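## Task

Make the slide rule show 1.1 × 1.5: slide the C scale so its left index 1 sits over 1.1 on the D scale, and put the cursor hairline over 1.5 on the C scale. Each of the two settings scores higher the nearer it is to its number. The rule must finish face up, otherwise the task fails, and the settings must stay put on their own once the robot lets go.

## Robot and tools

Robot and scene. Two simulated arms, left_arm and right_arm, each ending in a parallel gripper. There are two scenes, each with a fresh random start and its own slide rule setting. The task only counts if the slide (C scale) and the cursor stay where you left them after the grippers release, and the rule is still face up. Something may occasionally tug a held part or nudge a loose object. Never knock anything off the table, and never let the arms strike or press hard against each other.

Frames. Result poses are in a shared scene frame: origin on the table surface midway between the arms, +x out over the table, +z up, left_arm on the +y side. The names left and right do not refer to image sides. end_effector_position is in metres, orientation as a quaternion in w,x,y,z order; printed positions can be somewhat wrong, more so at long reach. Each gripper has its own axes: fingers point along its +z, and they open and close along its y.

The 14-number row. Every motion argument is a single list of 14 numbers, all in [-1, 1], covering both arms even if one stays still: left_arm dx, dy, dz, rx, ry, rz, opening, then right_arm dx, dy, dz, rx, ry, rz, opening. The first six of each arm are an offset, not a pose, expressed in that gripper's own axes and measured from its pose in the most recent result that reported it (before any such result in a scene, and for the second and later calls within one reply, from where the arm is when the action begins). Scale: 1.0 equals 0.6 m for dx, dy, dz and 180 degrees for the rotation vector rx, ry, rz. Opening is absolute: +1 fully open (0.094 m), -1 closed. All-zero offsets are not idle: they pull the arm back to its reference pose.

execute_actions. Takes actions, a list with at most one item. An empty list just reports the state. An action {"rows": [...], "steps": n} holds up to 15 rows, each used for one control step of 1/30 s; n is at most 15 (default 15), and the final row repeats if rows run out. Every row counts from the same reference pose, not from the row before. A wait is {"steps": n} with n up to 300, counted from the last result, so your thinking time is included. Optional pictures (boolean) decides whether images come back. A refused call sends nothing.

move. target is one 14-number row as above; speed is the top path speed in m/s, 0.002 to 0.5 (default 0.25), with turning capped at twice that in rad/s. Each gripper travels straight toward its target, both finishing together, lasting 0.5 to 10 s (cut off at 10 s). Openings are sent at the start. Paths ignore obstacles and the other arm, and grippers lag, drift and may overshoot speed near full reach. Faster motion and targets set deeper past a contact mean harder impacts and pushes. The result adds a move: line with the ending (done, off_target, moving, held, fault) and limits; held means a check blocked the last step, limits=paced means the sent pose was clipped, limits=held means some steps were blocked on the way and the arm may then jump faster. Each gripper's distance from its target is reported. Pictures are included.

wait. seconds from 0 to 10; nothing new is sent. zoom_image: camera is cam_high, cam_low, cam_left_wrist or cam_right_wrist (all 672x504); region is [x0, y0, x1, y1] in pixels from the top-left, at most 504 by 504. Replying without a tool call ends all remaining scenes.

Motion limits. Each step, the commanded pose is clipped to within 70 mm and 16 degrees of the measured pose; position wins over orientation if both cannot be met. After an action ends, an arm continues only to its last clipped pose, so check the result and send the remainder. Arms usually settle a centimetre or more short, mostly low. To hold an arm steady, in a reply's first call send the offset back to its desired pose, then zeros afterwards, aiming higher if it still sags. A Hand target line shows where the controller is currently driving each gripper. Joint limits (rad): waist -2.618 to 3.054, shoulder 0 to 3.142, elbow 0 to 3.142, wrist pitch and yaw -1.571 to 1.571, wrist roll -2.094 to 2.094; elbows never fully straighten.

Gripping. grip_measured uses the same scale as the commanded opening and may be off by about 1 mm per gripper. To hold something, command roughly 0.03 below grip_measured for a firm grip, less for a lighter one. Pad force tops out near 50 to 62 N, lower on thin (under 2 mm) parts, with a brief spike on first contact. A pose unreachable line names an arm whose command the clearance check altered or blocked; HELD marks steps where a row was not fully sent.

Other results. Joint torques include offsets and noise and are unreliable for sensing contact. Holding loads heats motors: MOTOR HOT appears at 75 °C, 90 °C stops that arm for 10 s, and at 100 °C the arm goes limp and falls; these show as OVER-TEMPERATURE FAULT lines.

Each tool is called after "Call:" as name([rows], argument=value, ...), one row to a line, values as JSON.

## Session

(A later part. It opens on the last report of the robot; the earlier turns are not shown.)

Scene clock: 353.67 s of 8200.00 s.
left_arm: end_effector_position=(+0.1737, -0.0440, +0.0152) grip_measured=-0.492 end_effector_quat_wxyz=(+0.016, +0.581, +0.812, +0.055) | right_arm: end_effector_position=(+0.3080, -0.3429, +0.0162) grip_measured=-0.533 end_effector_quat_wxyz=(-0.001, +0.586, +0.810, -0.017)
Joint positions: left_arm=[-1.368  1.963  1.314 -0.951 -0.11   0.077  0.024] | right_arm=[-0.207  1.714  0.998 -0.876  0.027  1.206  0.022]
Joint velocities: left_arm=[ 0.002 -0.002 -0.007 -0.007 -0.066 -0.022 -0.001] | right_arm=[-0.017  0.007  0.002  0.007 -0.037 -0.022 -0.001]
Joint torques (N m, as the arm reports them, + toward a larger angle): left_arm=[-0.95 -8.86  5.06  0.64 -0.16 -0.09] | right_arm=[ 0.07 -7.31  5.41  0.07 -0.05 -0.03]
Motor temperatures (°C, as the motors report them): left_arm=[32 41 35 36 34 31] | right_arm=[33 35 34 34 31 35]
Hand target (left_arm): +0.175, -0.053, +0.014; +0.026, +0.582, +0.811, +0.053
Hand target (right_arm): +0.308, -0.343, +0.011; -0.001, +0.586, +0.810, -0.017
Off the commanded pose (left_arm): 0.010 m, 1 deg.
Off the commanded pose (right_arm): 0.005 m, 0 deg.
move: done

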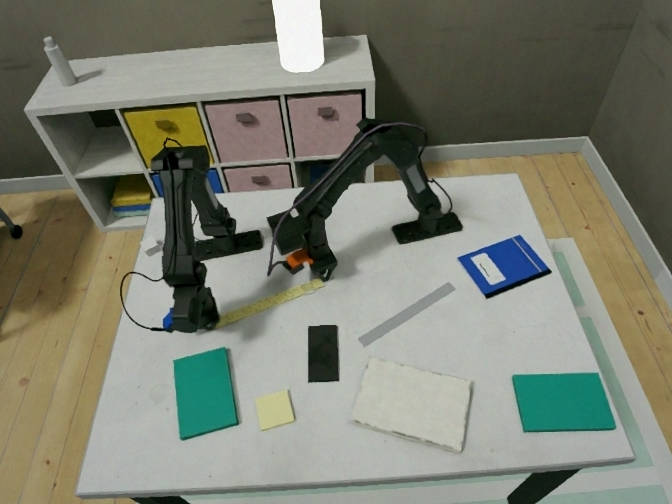

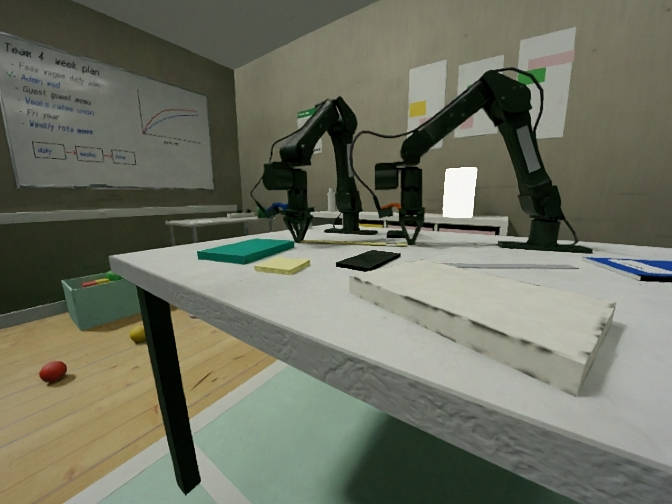

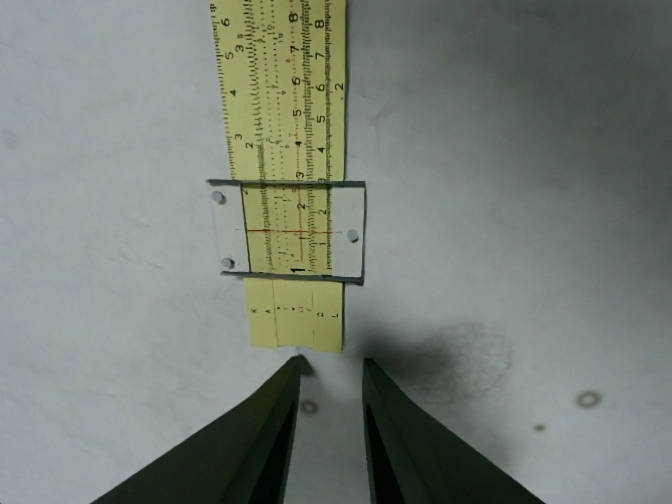

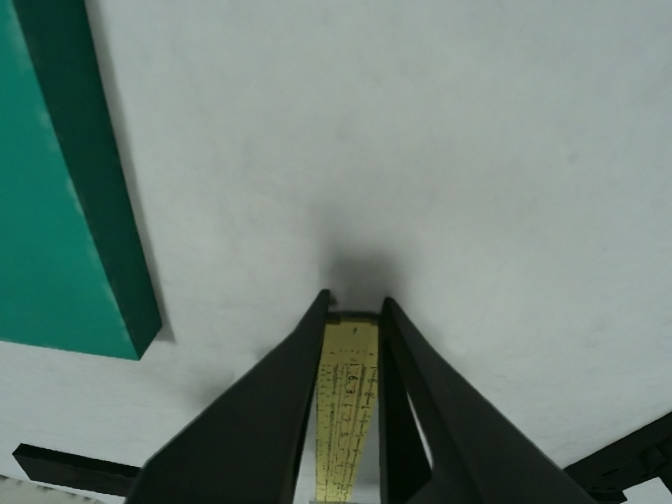

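Tip is aligned with the slot; pushing in.

Call:
move(target=[-0.04,0,0,0,-0.005,0,-0.49, 0,0,0.008,0,0,0,-0.53], speed=0.012)

Scene clock: 357.00 s of 8200.00 s.
left_arm: end_effector_position=(+0.1759, -0.0490, +0.0157) grip_measured=-0.492 end_effector_quat_wxyz=(-0.001, +0.582, +0.811, +0.065) | right_arm: end_effector_position=(+0.3080, -0.3429, +0.0162) grip_measured=-0.533 end_effector_quat_wxyz=(-0.001, +0.586, +0.810, -0.017)
Joint positions: left_arm=[-1.368  2.015  1.391 -1.015 -0.11   0.077  0.024] | right_arm=[-0.207  1.714  0.998 -0.876  0.027  1.206  0.022]
Joint velocities: left_arm=[-0.007 -0.002 -0.007  0.007  0.081 -0.007 -0.001] | right_arm=[ 0.002 -0.002  0.012  0.037 -0.066 -0.007 -0.   ]
Joint torques (N m, as the arm reports them, + toward a larger angle): left_arm=[-0.33 -9.48  5.39  0.89 -0.07 -0.05] | right_arm=[ 0.1  -7.21  5.64  0.1   0.06  0.02]
Motor temperatures (°C, as the motors report them): left_arm=[32 41 35 36 34 31] | right_arm=[33 35 34 34 31 35]
Hand target (left_arm): +0.182, -0.066, +0.015; +0.023, +0.582, +0.812, +0.050
Hand target (right_arm): +0.308, -0.343, +0.011; -0.001, +0.586, +0.810, -0.017
Off the commanded pose (left_arm): 0.019 m, 3 deg.
Off the commanded pose (right_arm): 0.005 m, 0 deg.
move: off_target (left_arm)

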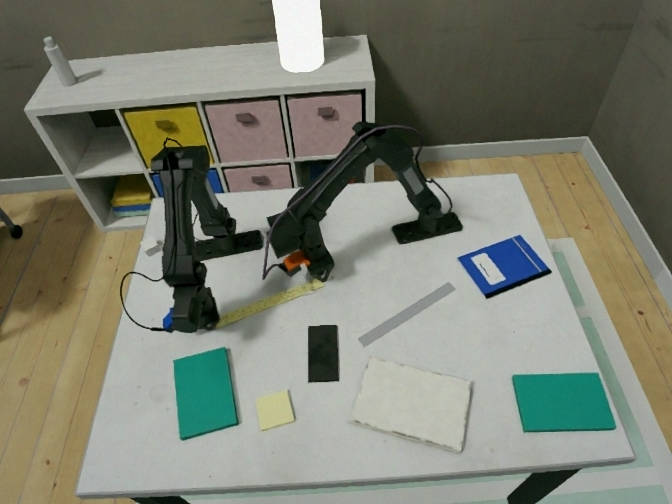

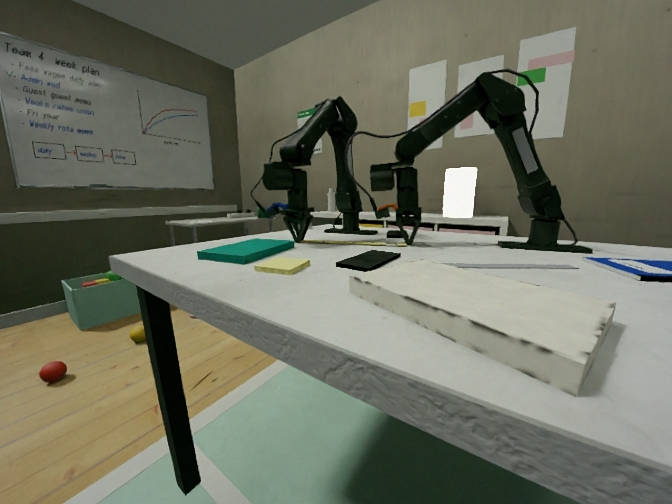

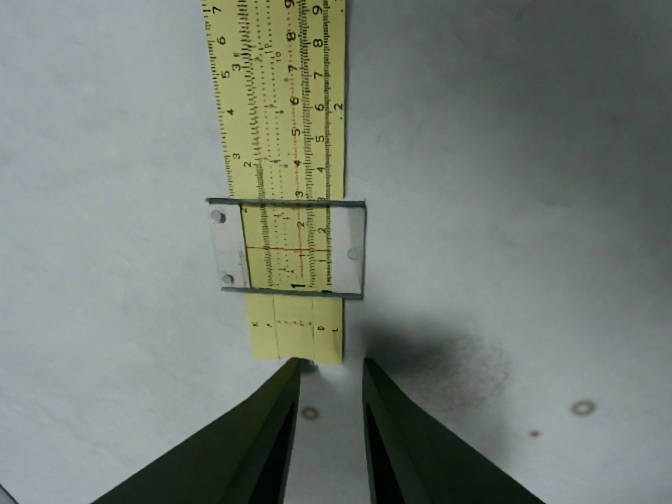

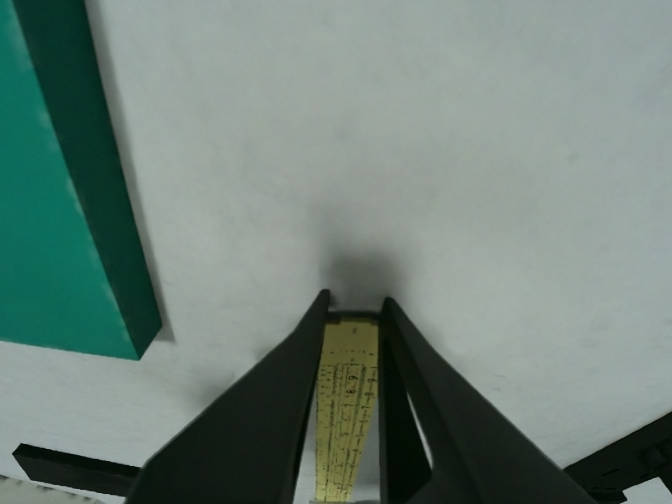

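Call:
move(target=[-0.04,0,0,0.012,-0.015,0,-0.49, 0,0,0.008,0,0,0,-0.53], speed=0.012)

Call:
zoom_image(camera="cam_left_wrist", region=[210, 250, 390, 400])

Scene clock: 361.67 s of 8200.00 s.
left_arm: end_effector_position=(+0.1759, -0.0526, +0.0155) grip_measured=-0.492 end_effector_quat_wxyz=(-0.014, +0.583, +0.810, +0.060) | right_arm: end_effector_position=(+0.3080, -0.3429, +0.0162) grip_measured=-0.533 end_effector_quat_wxyz=(-0.001, +0.586, +0.810, -0.017)
Joint positions: left_arm=[-1.361  2.043  1.432 -1.046 -0.088  0.088  0.024] | right_arm=[-0.207  1.714  0.998 -0.876  0.027  1.206  0.022]
Joint velocities: left_arm=[ 0.007  0.002  0.002  0.022  0.007 -0.037  0.001] | right_arm=[-0.017 -0.002 -0.002 -0.022  0.037 -0.007  0.   ]
Joint torques (N m, as the arm reports them, + toward a larger angle): left_arm=[ 0.72 -9.76  5.54  0.94  0.19  0.05] | right_arm=[ 0.23 -7.4   5.56  0.07  0.04 -0.02]
Motor temperatures (°C, as the motors report them): left_arm=[32 41 35 36 34 31] | right_arm=[33 35 34 34 31 35]
Hand target (left_arm): +0.184, -0.071, +0.015; +0.008, +0.583, +0.812, +0.036
Hand target (right_arm): +0.308, -0.343, +0.011; -0.001, +0.586, +0.810, -0.017
Off the commanded pose (left_arm): 0.021 m, 4 deg.
Off the commanded pose (right_arm): 0.005 m, 0 deg.
move: off_target (left_arm)

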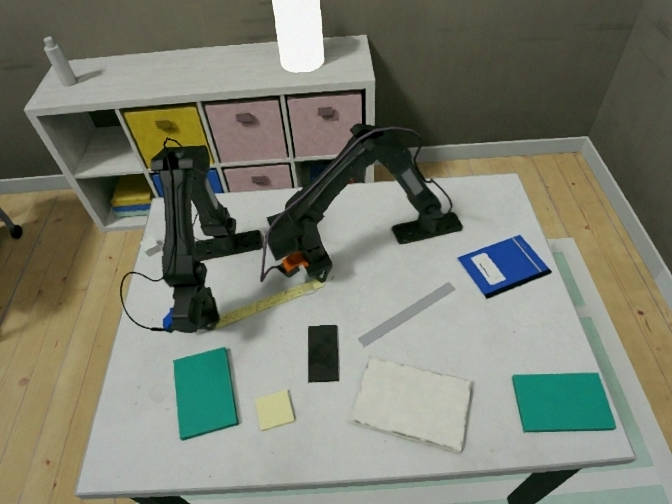

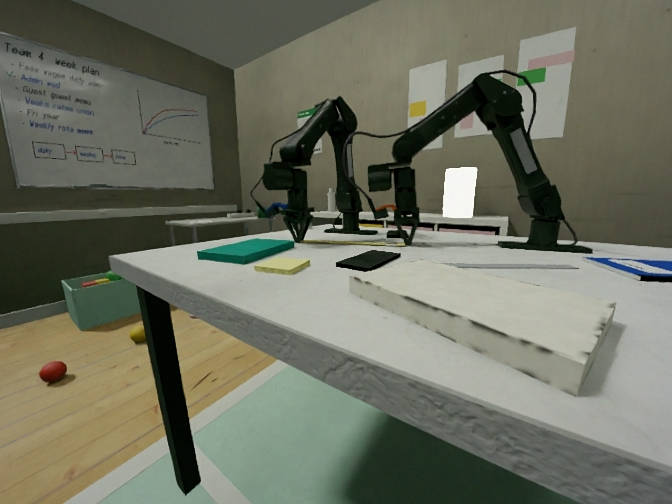

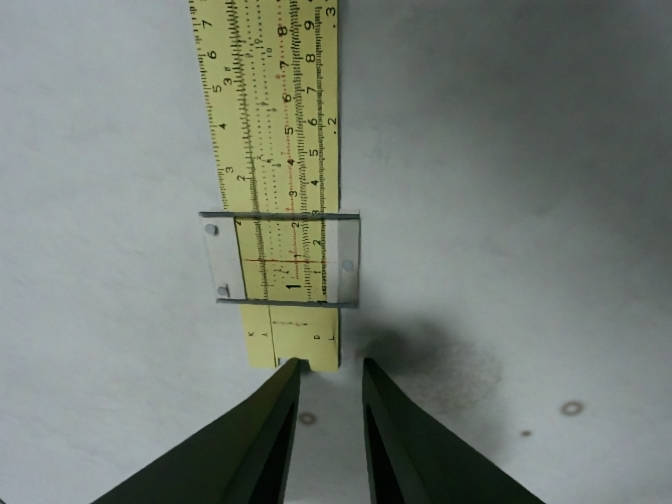

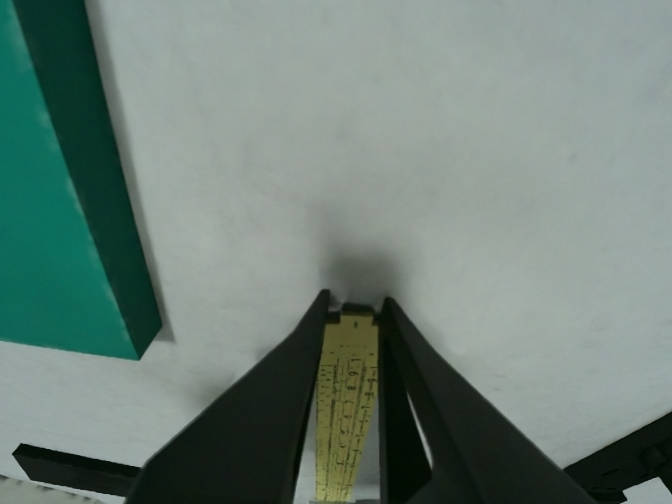

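Region (210, 250, 390, 400) of cam_left_wrist's 672x504 image, scaled by 2.800, with more detail than that image has.

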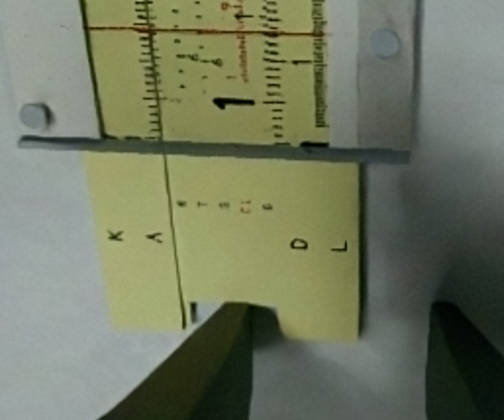

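Call:
move(target=[-0.043,0,0,0.012,-0.02,0,-0.49, 0,0,0.008,0,0,0,-0.53], speed=0.012)

Call:
zoom_image(camera="cam_left_wrist", region=[200, 220, 390, 400])

Scene clock: 367.37 s of 8200.00 s.
left_arm: end_effector_position=(+0.1761, -0.0544, +0.0157) grip_measured=-0.492 end_effector_quat_wxyz=(-0.026, +0.584, +0.809, +0.056) | right_arm: end_effector_position=(+0.3080, -0.3429, +0.0162) grip_measured=-0.533 end_effector_quat_wxyz=(-0.001, +0.586, +0.810, -0.017)
Joint positions: left_arm=[-1.354  2.063  1.462 -1.071 -0.071  0.096  0.024] | right_arm=[-0.207  1.714  0.998 -0.876  0.027  1.206  0.022]
Joint velocities: left_arm=[ 0.002  0.002  0.007  0.007 -0.051 -0.007  0.   ] | right_arm=[ 0.002 -0.007 -0.002  0.081  0.051 -0.081  0.   ]
Joint torques (N m, as the arm reports them, + toward a larger angle): left_arm=[ 0.71 -9.91  5.53  1.03  0.26  0.12] | right_arm=[ 0.07 -7.34  5.31  0.07  0.06  0.04]
Motor temperatures (°C, as the motors report them): left_arm=[32 41 35 36 34 31] | right_arm=[33 35 34 34 31 35]
Hand target (left_arm): +0.184, -0.076, +0.015; +0.001, +0.585, +0.811, +0.027
Hand target (right_arm): +0.308, -0.343, +0.011; -0.001, +0.586, +0.810, -0.017
Off the commanded pose (left_arm): 0.024 m, 5 deg.
Off the commanded pose (right_arm): 0.005 m, 0 deg.
move: off_target (left_arm)

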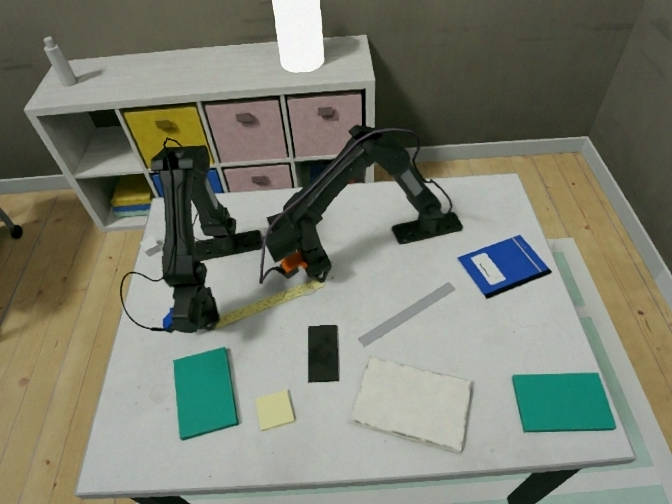

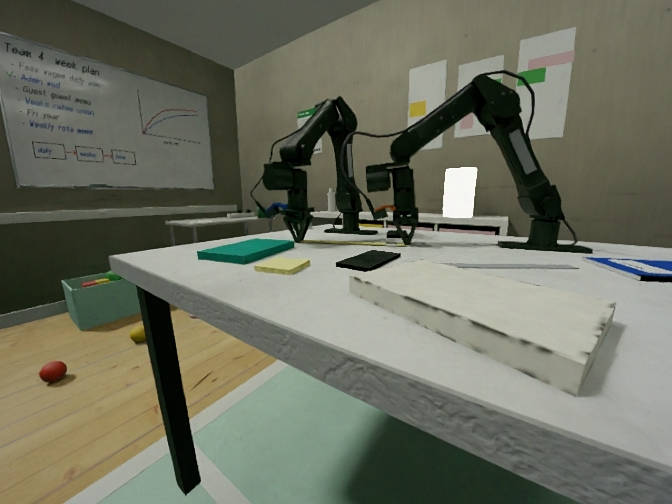

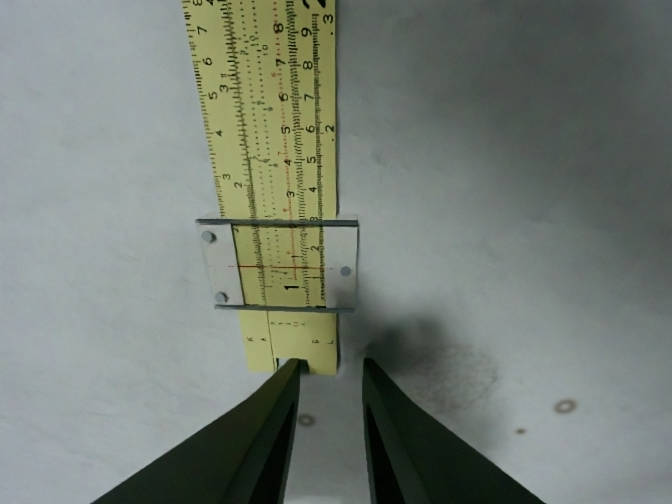

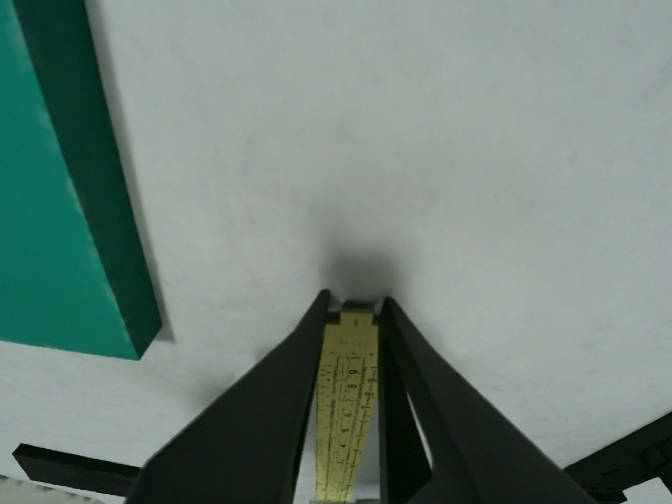

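Region (200, 220, 390, 400) of cam_left_wrist's 672x504 image, scaled by 2.653, with more detail than that image has; it fills the top 477 rows of this view, and the rest is white.

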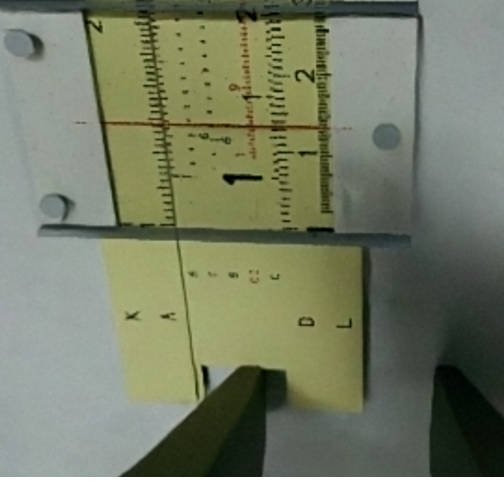

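Call:
move(target=[-0.047,0,0,0,-0.02,0,-0.51, 0,0,0.008,0,0,0,-0.53], speed=0.012)

Call:
zoom_image(camera="cam_left_wrist", region=[200, 220, 390, 400])

Scene clock: 373.90 s of 8200.00 s.
left_arm: end_effector_position=(+0.1774, -0.0563, +0.0159) grip_measured=-0.508 end_effector_quat_wxyz=(-0.033, +0.584, +0.809, +0.062) | right_arm: end_effector_position=(+0.3080, -0.3429, +0.0162) grip_measured=-0.533 end_effector_quat_wxyz=(-0.001, +0.586, +0.810, -0.017)
Joint positions: left_arm=[-1.354  2.089  1.501 -1.103 -0.074  0.096  0.023] | right_arm=[-0.207  1.714  0.998 -0.876  0.027  1.206  0.022]
Joint velocities: left_arm=[-0.002 -0.002  0.007 -0.037  0.022  0.066 -0.   ] | right_arm=[-0.007 -0.012  0.017  0.022 -0.022 -0.037 -0.   ]
Joint torques (N m, as the arm reports them, + toward a larger angle): left_arm=[ -0.38 -10.04   5.42   1.08   0.06  -0.01] | right_arm=[ 0.03 -7.34  5.66  0.04  0.08  0.01]
Motor temperatures (°C, as the motors report them): left_arm=[32 41 35 36 34 31] | right_arm=[33 35 34 34 31 35]
Hand target (left_arm): +0.185, -0.080, +0.014; -0.000, +0.585, +0.810, +0.038
Hand target (right_arm): +0.308, -0.343, +0.011; -0.001, +0.586, +0.810, -0.017
Off the commanded pose (left_arm): 0.026 m, 5 deg.
Off the commanded pose (right_arm): 0.005 m, 0 deg.
After step 90, 0.70 s passed at rest.
move: off_target (left_arm)

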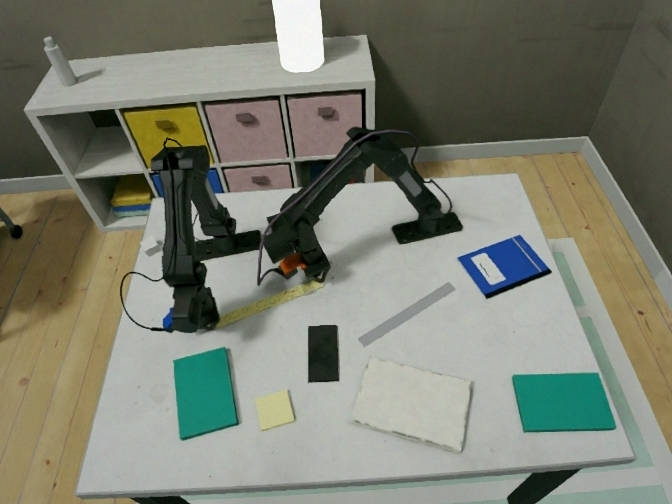

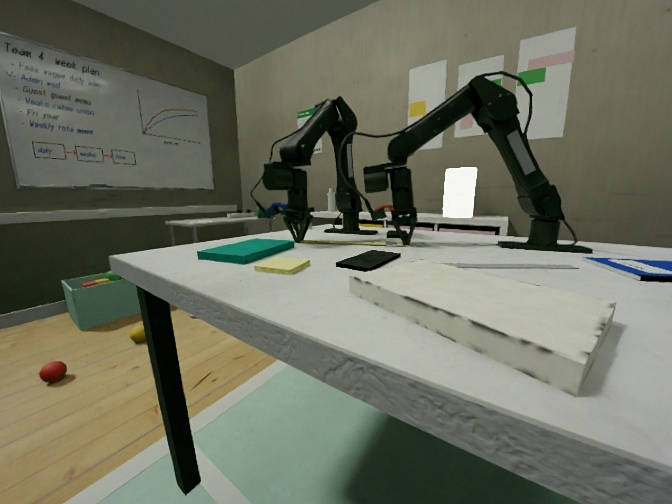

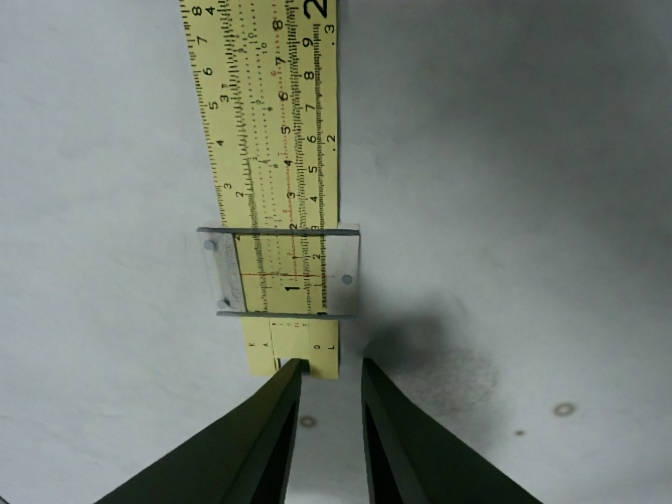

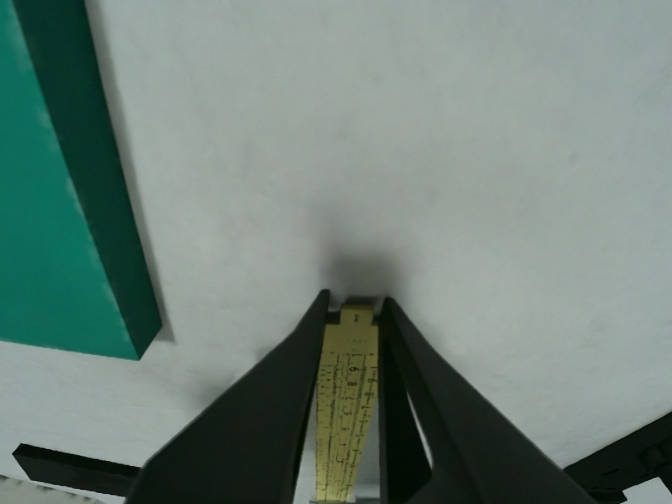

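Region (200, 220, 390, 400) of cam_left_wrist's 672x504 image, scaled by 2.653, with more detail than that image has; it fills the top 477 rows of this view, and the rest is white.

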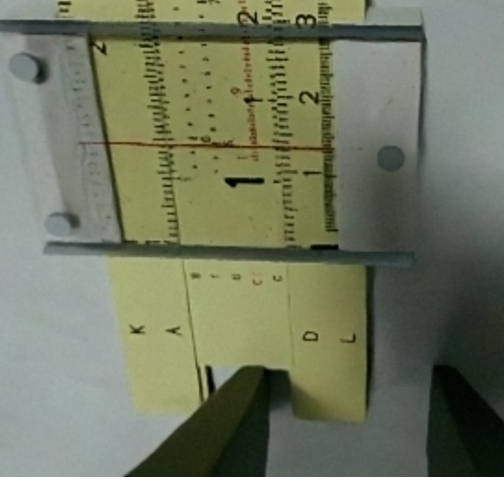

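Call:
zoom_image(camera="cam_left_wrist", region=[280, 225, 340, 320])

Region (280, 225, 340, 320) of cam_left_wrist's 672x504 image, scaled by 5.305, with more detail than that image has; it fills the left 318 columns of this view, and the rest is white.

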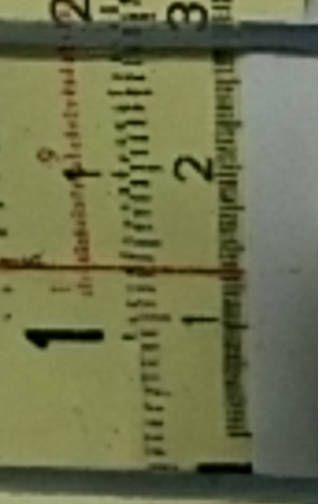

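Call:
move(target=[-0.0445,0,0,0,-0.015,0,-0.51, 0,0,0.008,0,0,0,-0.53], speed=0.008)

Call:
zoom_image(camera="cam_left_wrist", region=[270, 225, 345, 325])

Scene clock: 390.13 s of 8200.00 s.
left_arm: end_effector_position=(+0.1783, -0.0580, +0.0162) grip_measured=-0.508 end_effector_quat_wxyz=(-0.047, +0.584, +0.807, +0.070) | right_arm: end_effector_position=(+0.3080, -0.3429, +0.0162) grip_measured=-0.533 end_effector_quat_wxyz=(-0.001, +0.586, +0.810, -0.017)
Joint positions: left_arm=[-1.354  2.125  1.555 -1.152 -0.074  0.096  0.023] | right_arm=[-0.207  1.714  0.998 -0.876  0.027  1.206  0.022]
Joint velocities: left_arm=[ 0.007  0.007  0.007 -0.037 -0.022  0.022  0.001] | right_arm=[-0.012 -0.007  0.007  0.007 -0.007 -0.037  0.001]
Joint torques (N m, as the arm reports them, + toward a larger angle): left_arm=[ -0.21 -10.43   5.51   0.97   0.01  -0.03] | right_arm=[-0.1  -7.16  5.64  0.04  0.02 -0.02]
Motor temperatures (°C, as the motors report them): left_arm=[32 41 35 36 34 31] | right_arm=[33 35 34 34 31 35]
Hand target (left_arm): +0.186, -0.080, +0.014; -0.014, +0.585, +0.809, +0.049
Hand target (right_arm): +0.308, -0.343, +0.011; -0.001, +0.586, +0.810, -0.017
Off the commanded pose (left_arm): 0.025 m, 5 deg.
Off the commanded pose (right_arm): 0.005 m, 0 deg.
After step 90, 9.67 s passed at rest.
move: off_target (left_arm)

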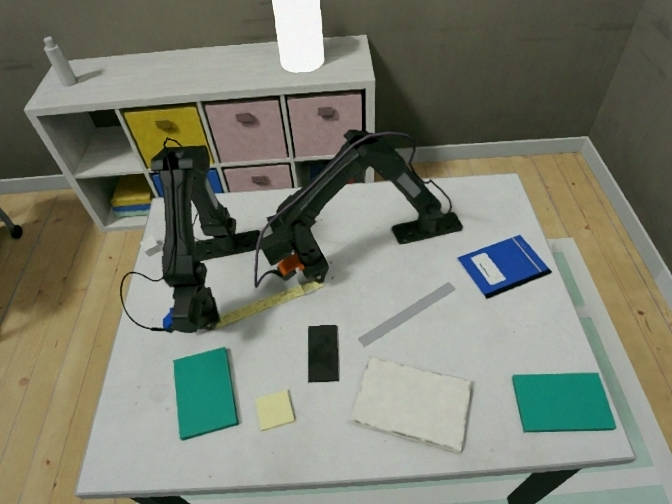

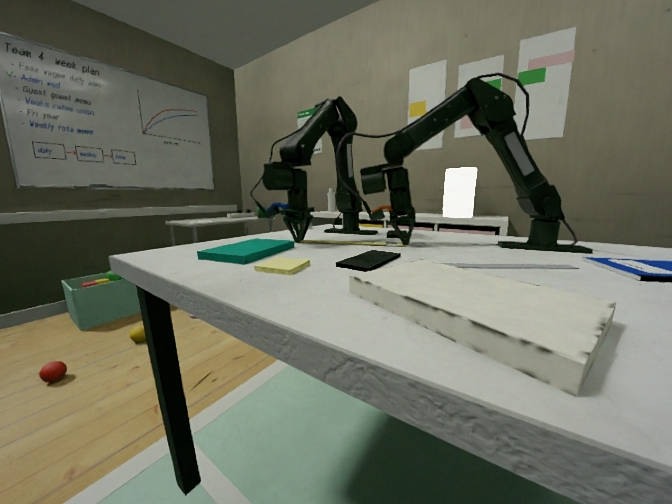

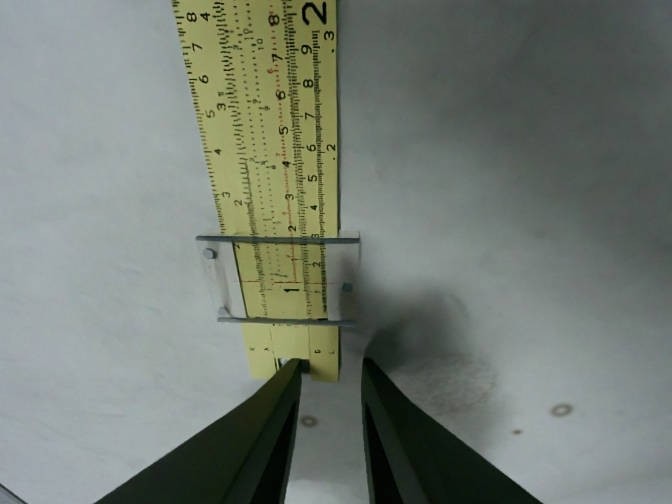

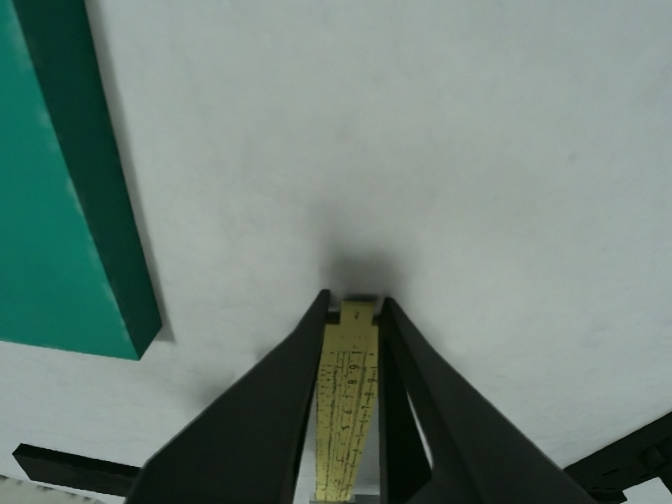

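Region (270, 225, 345, 325) of cam_left_wrist's 672x504 image, scaled by 5.040, with more detail than that image has; it fills the left 378 columns of this view, and the rest is white.

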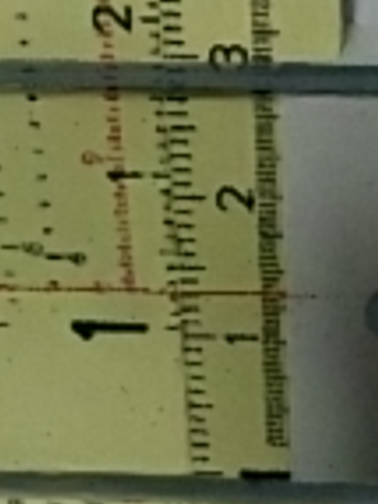

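Call:
move(target=[0.008,0,0,0,-0.03,0,-0.51, 0,0,0.008,0,0,0,-0.53], speed=0.03)

Call:
move(target=[0.01,0,-0.06,0.02,0,0,-0.2, 0,0,0.008,0,0,0,-0.53], speed=0.05)

Scene clock: 406.67 s of 8200.00 s.
left_arm: end_effector_position=(+0.1776, -0.0562, +0.0151) grip_measured=-0.508 end_effector_quat_wxyz=(-0.008, +0.585, +0.809, +0.048) | right_arm: end_effector_position=(+0.3080, -0.3429, +0.0162) grip_measured=-0.533 end_effector_quat_wxyz=(-0.001, +0.586, +0.810, -0.017)
Joint positions: left_arm=[-1.354  2.037  1.425 -1.021 -0.074  0.1    0.023] | right_arm=[-0.207  1.714  0.998 -0.876  0.027  1.206  0.022]
Joint velocities: left_arm=[-0.007 -0.007 -0.002  0.007 -0.007 -0.022 -0.   ] | right_arm=[ 0.012  0.002  0.017 -0.022 -0.007  0.007 -0.   ]
Joint torques (N m, as the arm reports them, + toward a larger angle): left_arm=[  0.53 -12.34   2.19   0.52   0.03   0.05] | right_arm=[-0.25 -7.48  5.45  0.06  0.07  0.02]
Motor temperatures (°C, as the motors report them): left_arm=[32 41 35 36 34 31] | right_arm=[33 35 34 34 31 35]
Hand target (left_arm): +0.177, -0.053, +0.017; -0.009, +0.586, +0.809, +0.043
Hand target (right_arm): +0.308, -0.343, +0.011; -0.001, +0.586, +0.810, -0.017
Off the commanded pose (left_arm): 0.003 m, 1 deg.
Off the commanded pose (right_arm): 0.005 m, 0 deg.
After step 90, 11.73 s passed at rest.
move: done

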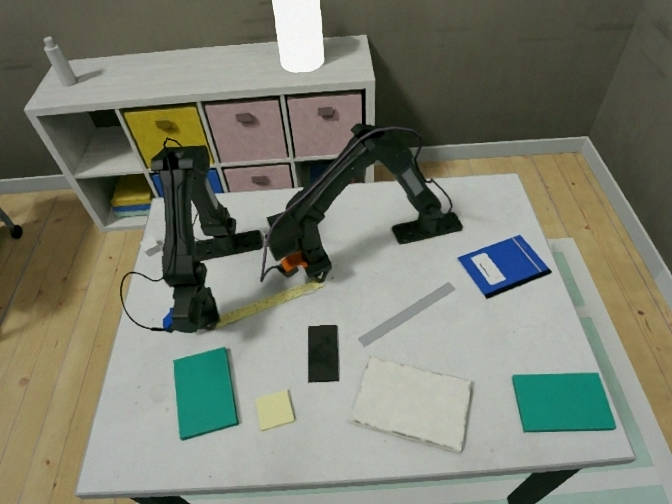

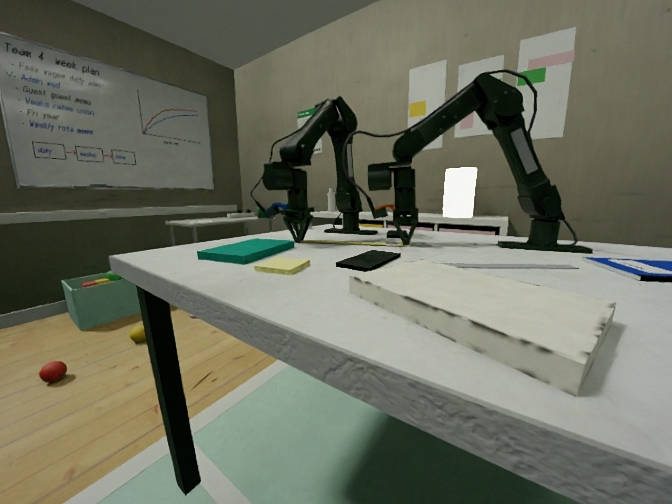

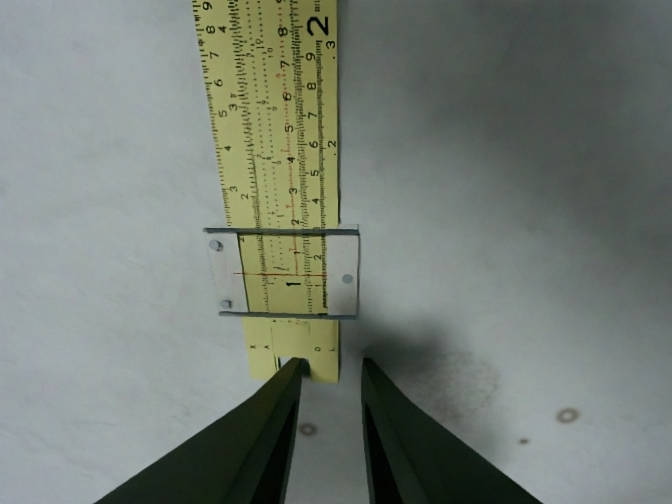

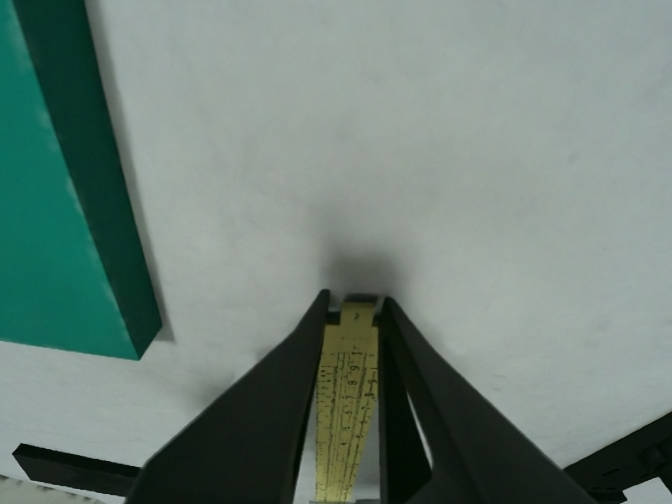

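Scene clock: 407.87 s of 8200.00 s.
left_arm: end_effector_position=(+0.1689, -0.0474, +0.0360) grip_measured=-0.202 end_effector_quat_wxyz=(-0.043, +0.586, +0.808, +0.036) | right_arm: end_effector_position=(+0.3080, -0.3429, +0.0162) grip_measured=-0.533 end_effector_quat_wxyz=(-0.001, +0.586, +0.810, -0.017)
Joint positions: left_arm=[-1.339  2.013  1.473 -1.142 -0.021  0.119  0.037] | right_arm=[-0.207  1.714  0.998 -0.876  0.027  1.206  0.022]
Joint velocities: left_arm=[-0.012 -0.002 -0.007 -0.037  0.081 -0.037  0.   ] | right_arm=[ 0.017 -0.002  0.002  0.007 -0.037 -0.037 -0.   ]
Joint torques (N m, as the arm reports them, + toward a larger angle): left_arm=[  0.99 -13.44   5.34   0.26   0.09   0.1 ] | right_arm=[-0.03 -7.23  5.39  0.08  0.02 -0.04]
Motor temperatures (°C, as the motors report them): left_arm=[32 41 35 36 34 31] | right_arm=[33 35 34 34 31 35]
Hand target (left_arm): +0.174, -0.053, +0.051; -0.026, +0.585, +0.810, +0.022
Hand target (right_arm): +0.308, -0.343, +0.011; -0.001, +0.586, +0.810, -0.017
Off the commanded pose (left_arm): 0.017 m, 2 deg.
Off the commanded pose (right_arm): 0.005 m, 0 deg.
move: off_target (left_arm)

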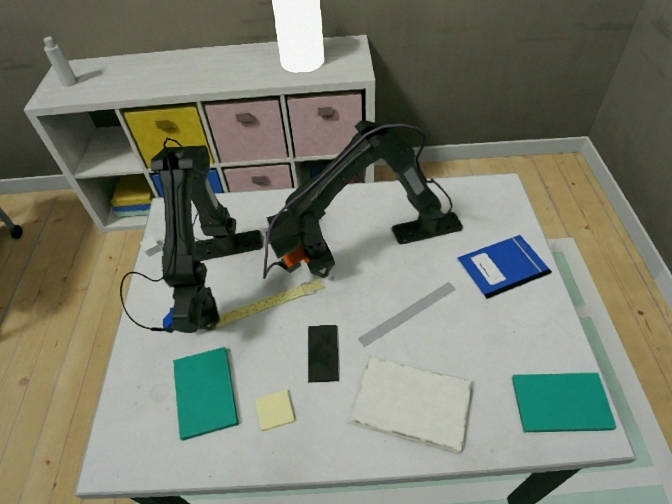

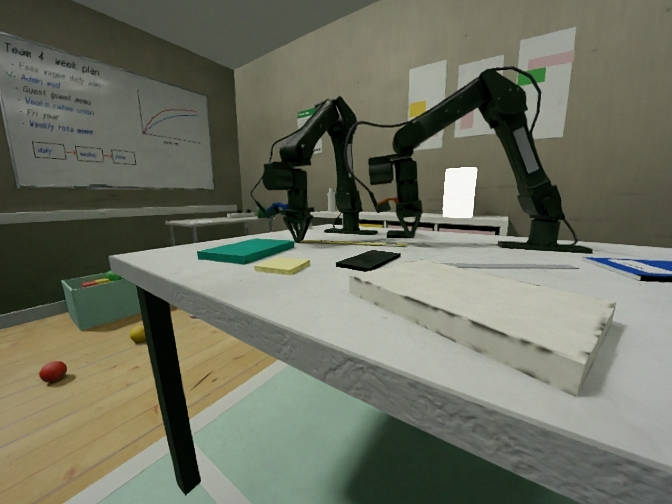

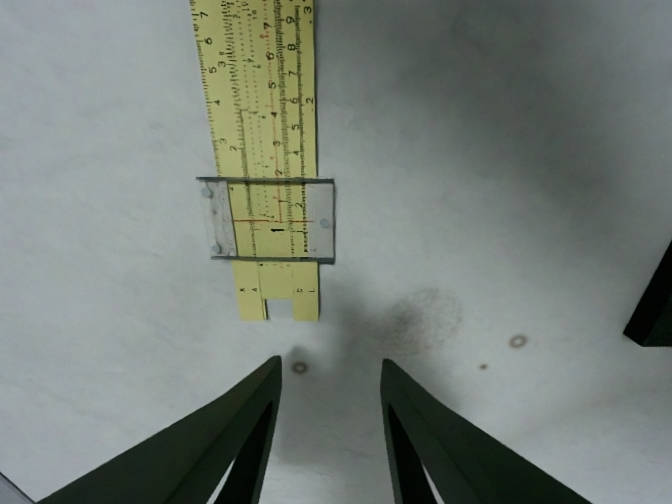

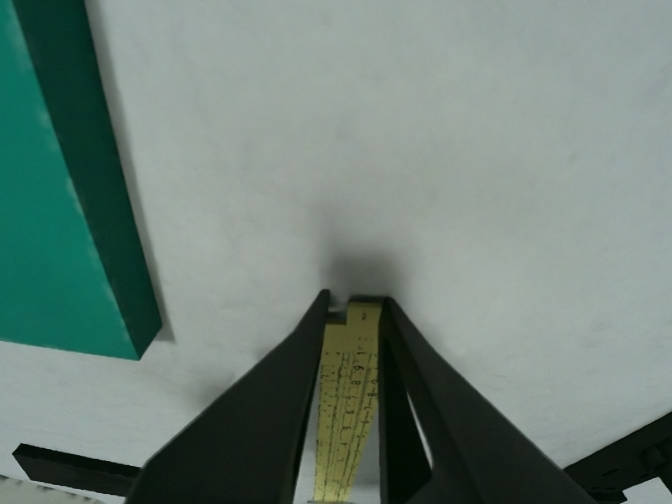

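Call:
move(target=[-0.018,0.036,-0.02,0.01,-0.04,-0.019,-0.2, 0,0,0.008,0,0,0,-0.53], speed=0.04)

Scene clock: 417.97 s of 8200.00 s.
left_arm: end_effector_position=(+0.1892, -0.0488, +0.0363) grip_measured=-0.202 end_effector_quat_wxyz=(-0.017, +0.563, +0.826, +0.002) | right_arm: end_effector_position=(+0.3080, -0.3429, +0.0162) grip_measured=-0.533 end_effector_quat_wxyz=(-0.001, +0.586, +0.810, -0.017)
Joint positions: left_arm=[-1.272  1.978  1.43  -1.054  0.013  0.127  0.037] | right_arm=[-0.207  1.714  0.998 -0.876  0.027  1.206  0.022]
Joint velocities: left_arm=[-0.017  0.032  0.002  0.066  0.007 -0.051  0.   ] | right_arm=[ 0.007 -0.012  0.012  0.037 -0.037  0.007  0.001]
Joint torques (N m, as the arm reports them, + toward a larger angle): left_arm=[  0.91 -13.53   3.27   0.64   0.05   0.08] | right_arm=[ 0.11 -7.33  5.55  0.05  0.04  0.04]
Motor temperatures (°C, as the motors report them): left_arm=[32 42 35 36 34 31] | right_arm=[33 35 34 34 31 35]
Hand target (left_arm): +0.193, -0.051, +0.046; -0.000, +0.562, +0.827, -0.011
Hand target (right_arm): +0.308, -0.343, +0.011; -0.001, +0.586, +0.810, -0.017
Off the commanded pose (left_arm): 0.012 m, 2 deg.
Off the commanded pose (right_arm): 0.005 m, 0 deg.
After step 90, 5.03 s passed at rest.
move: off_target (left_arm)

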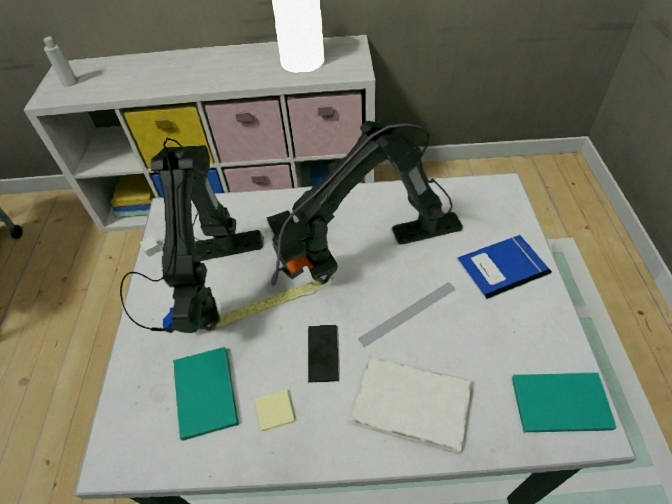

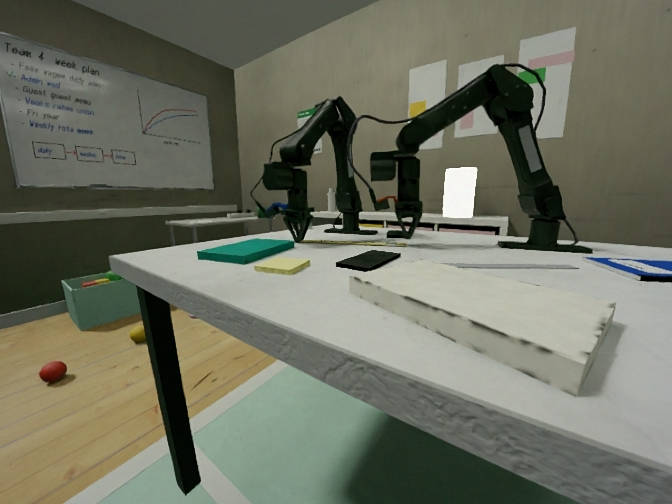

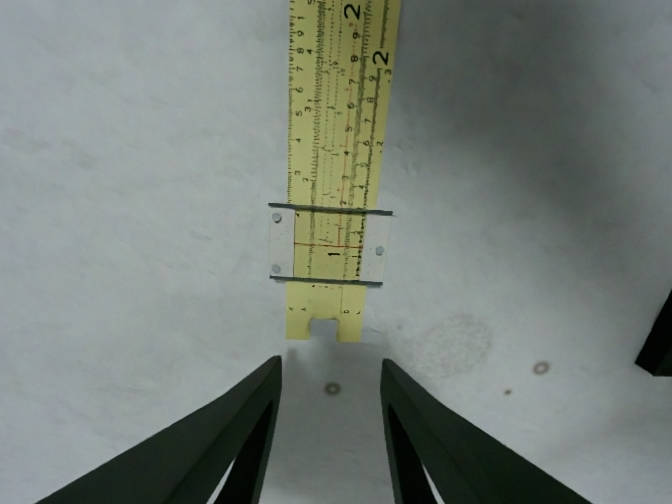

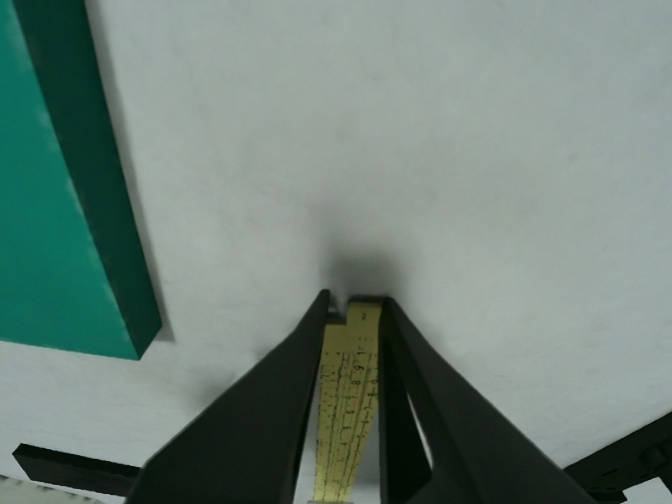

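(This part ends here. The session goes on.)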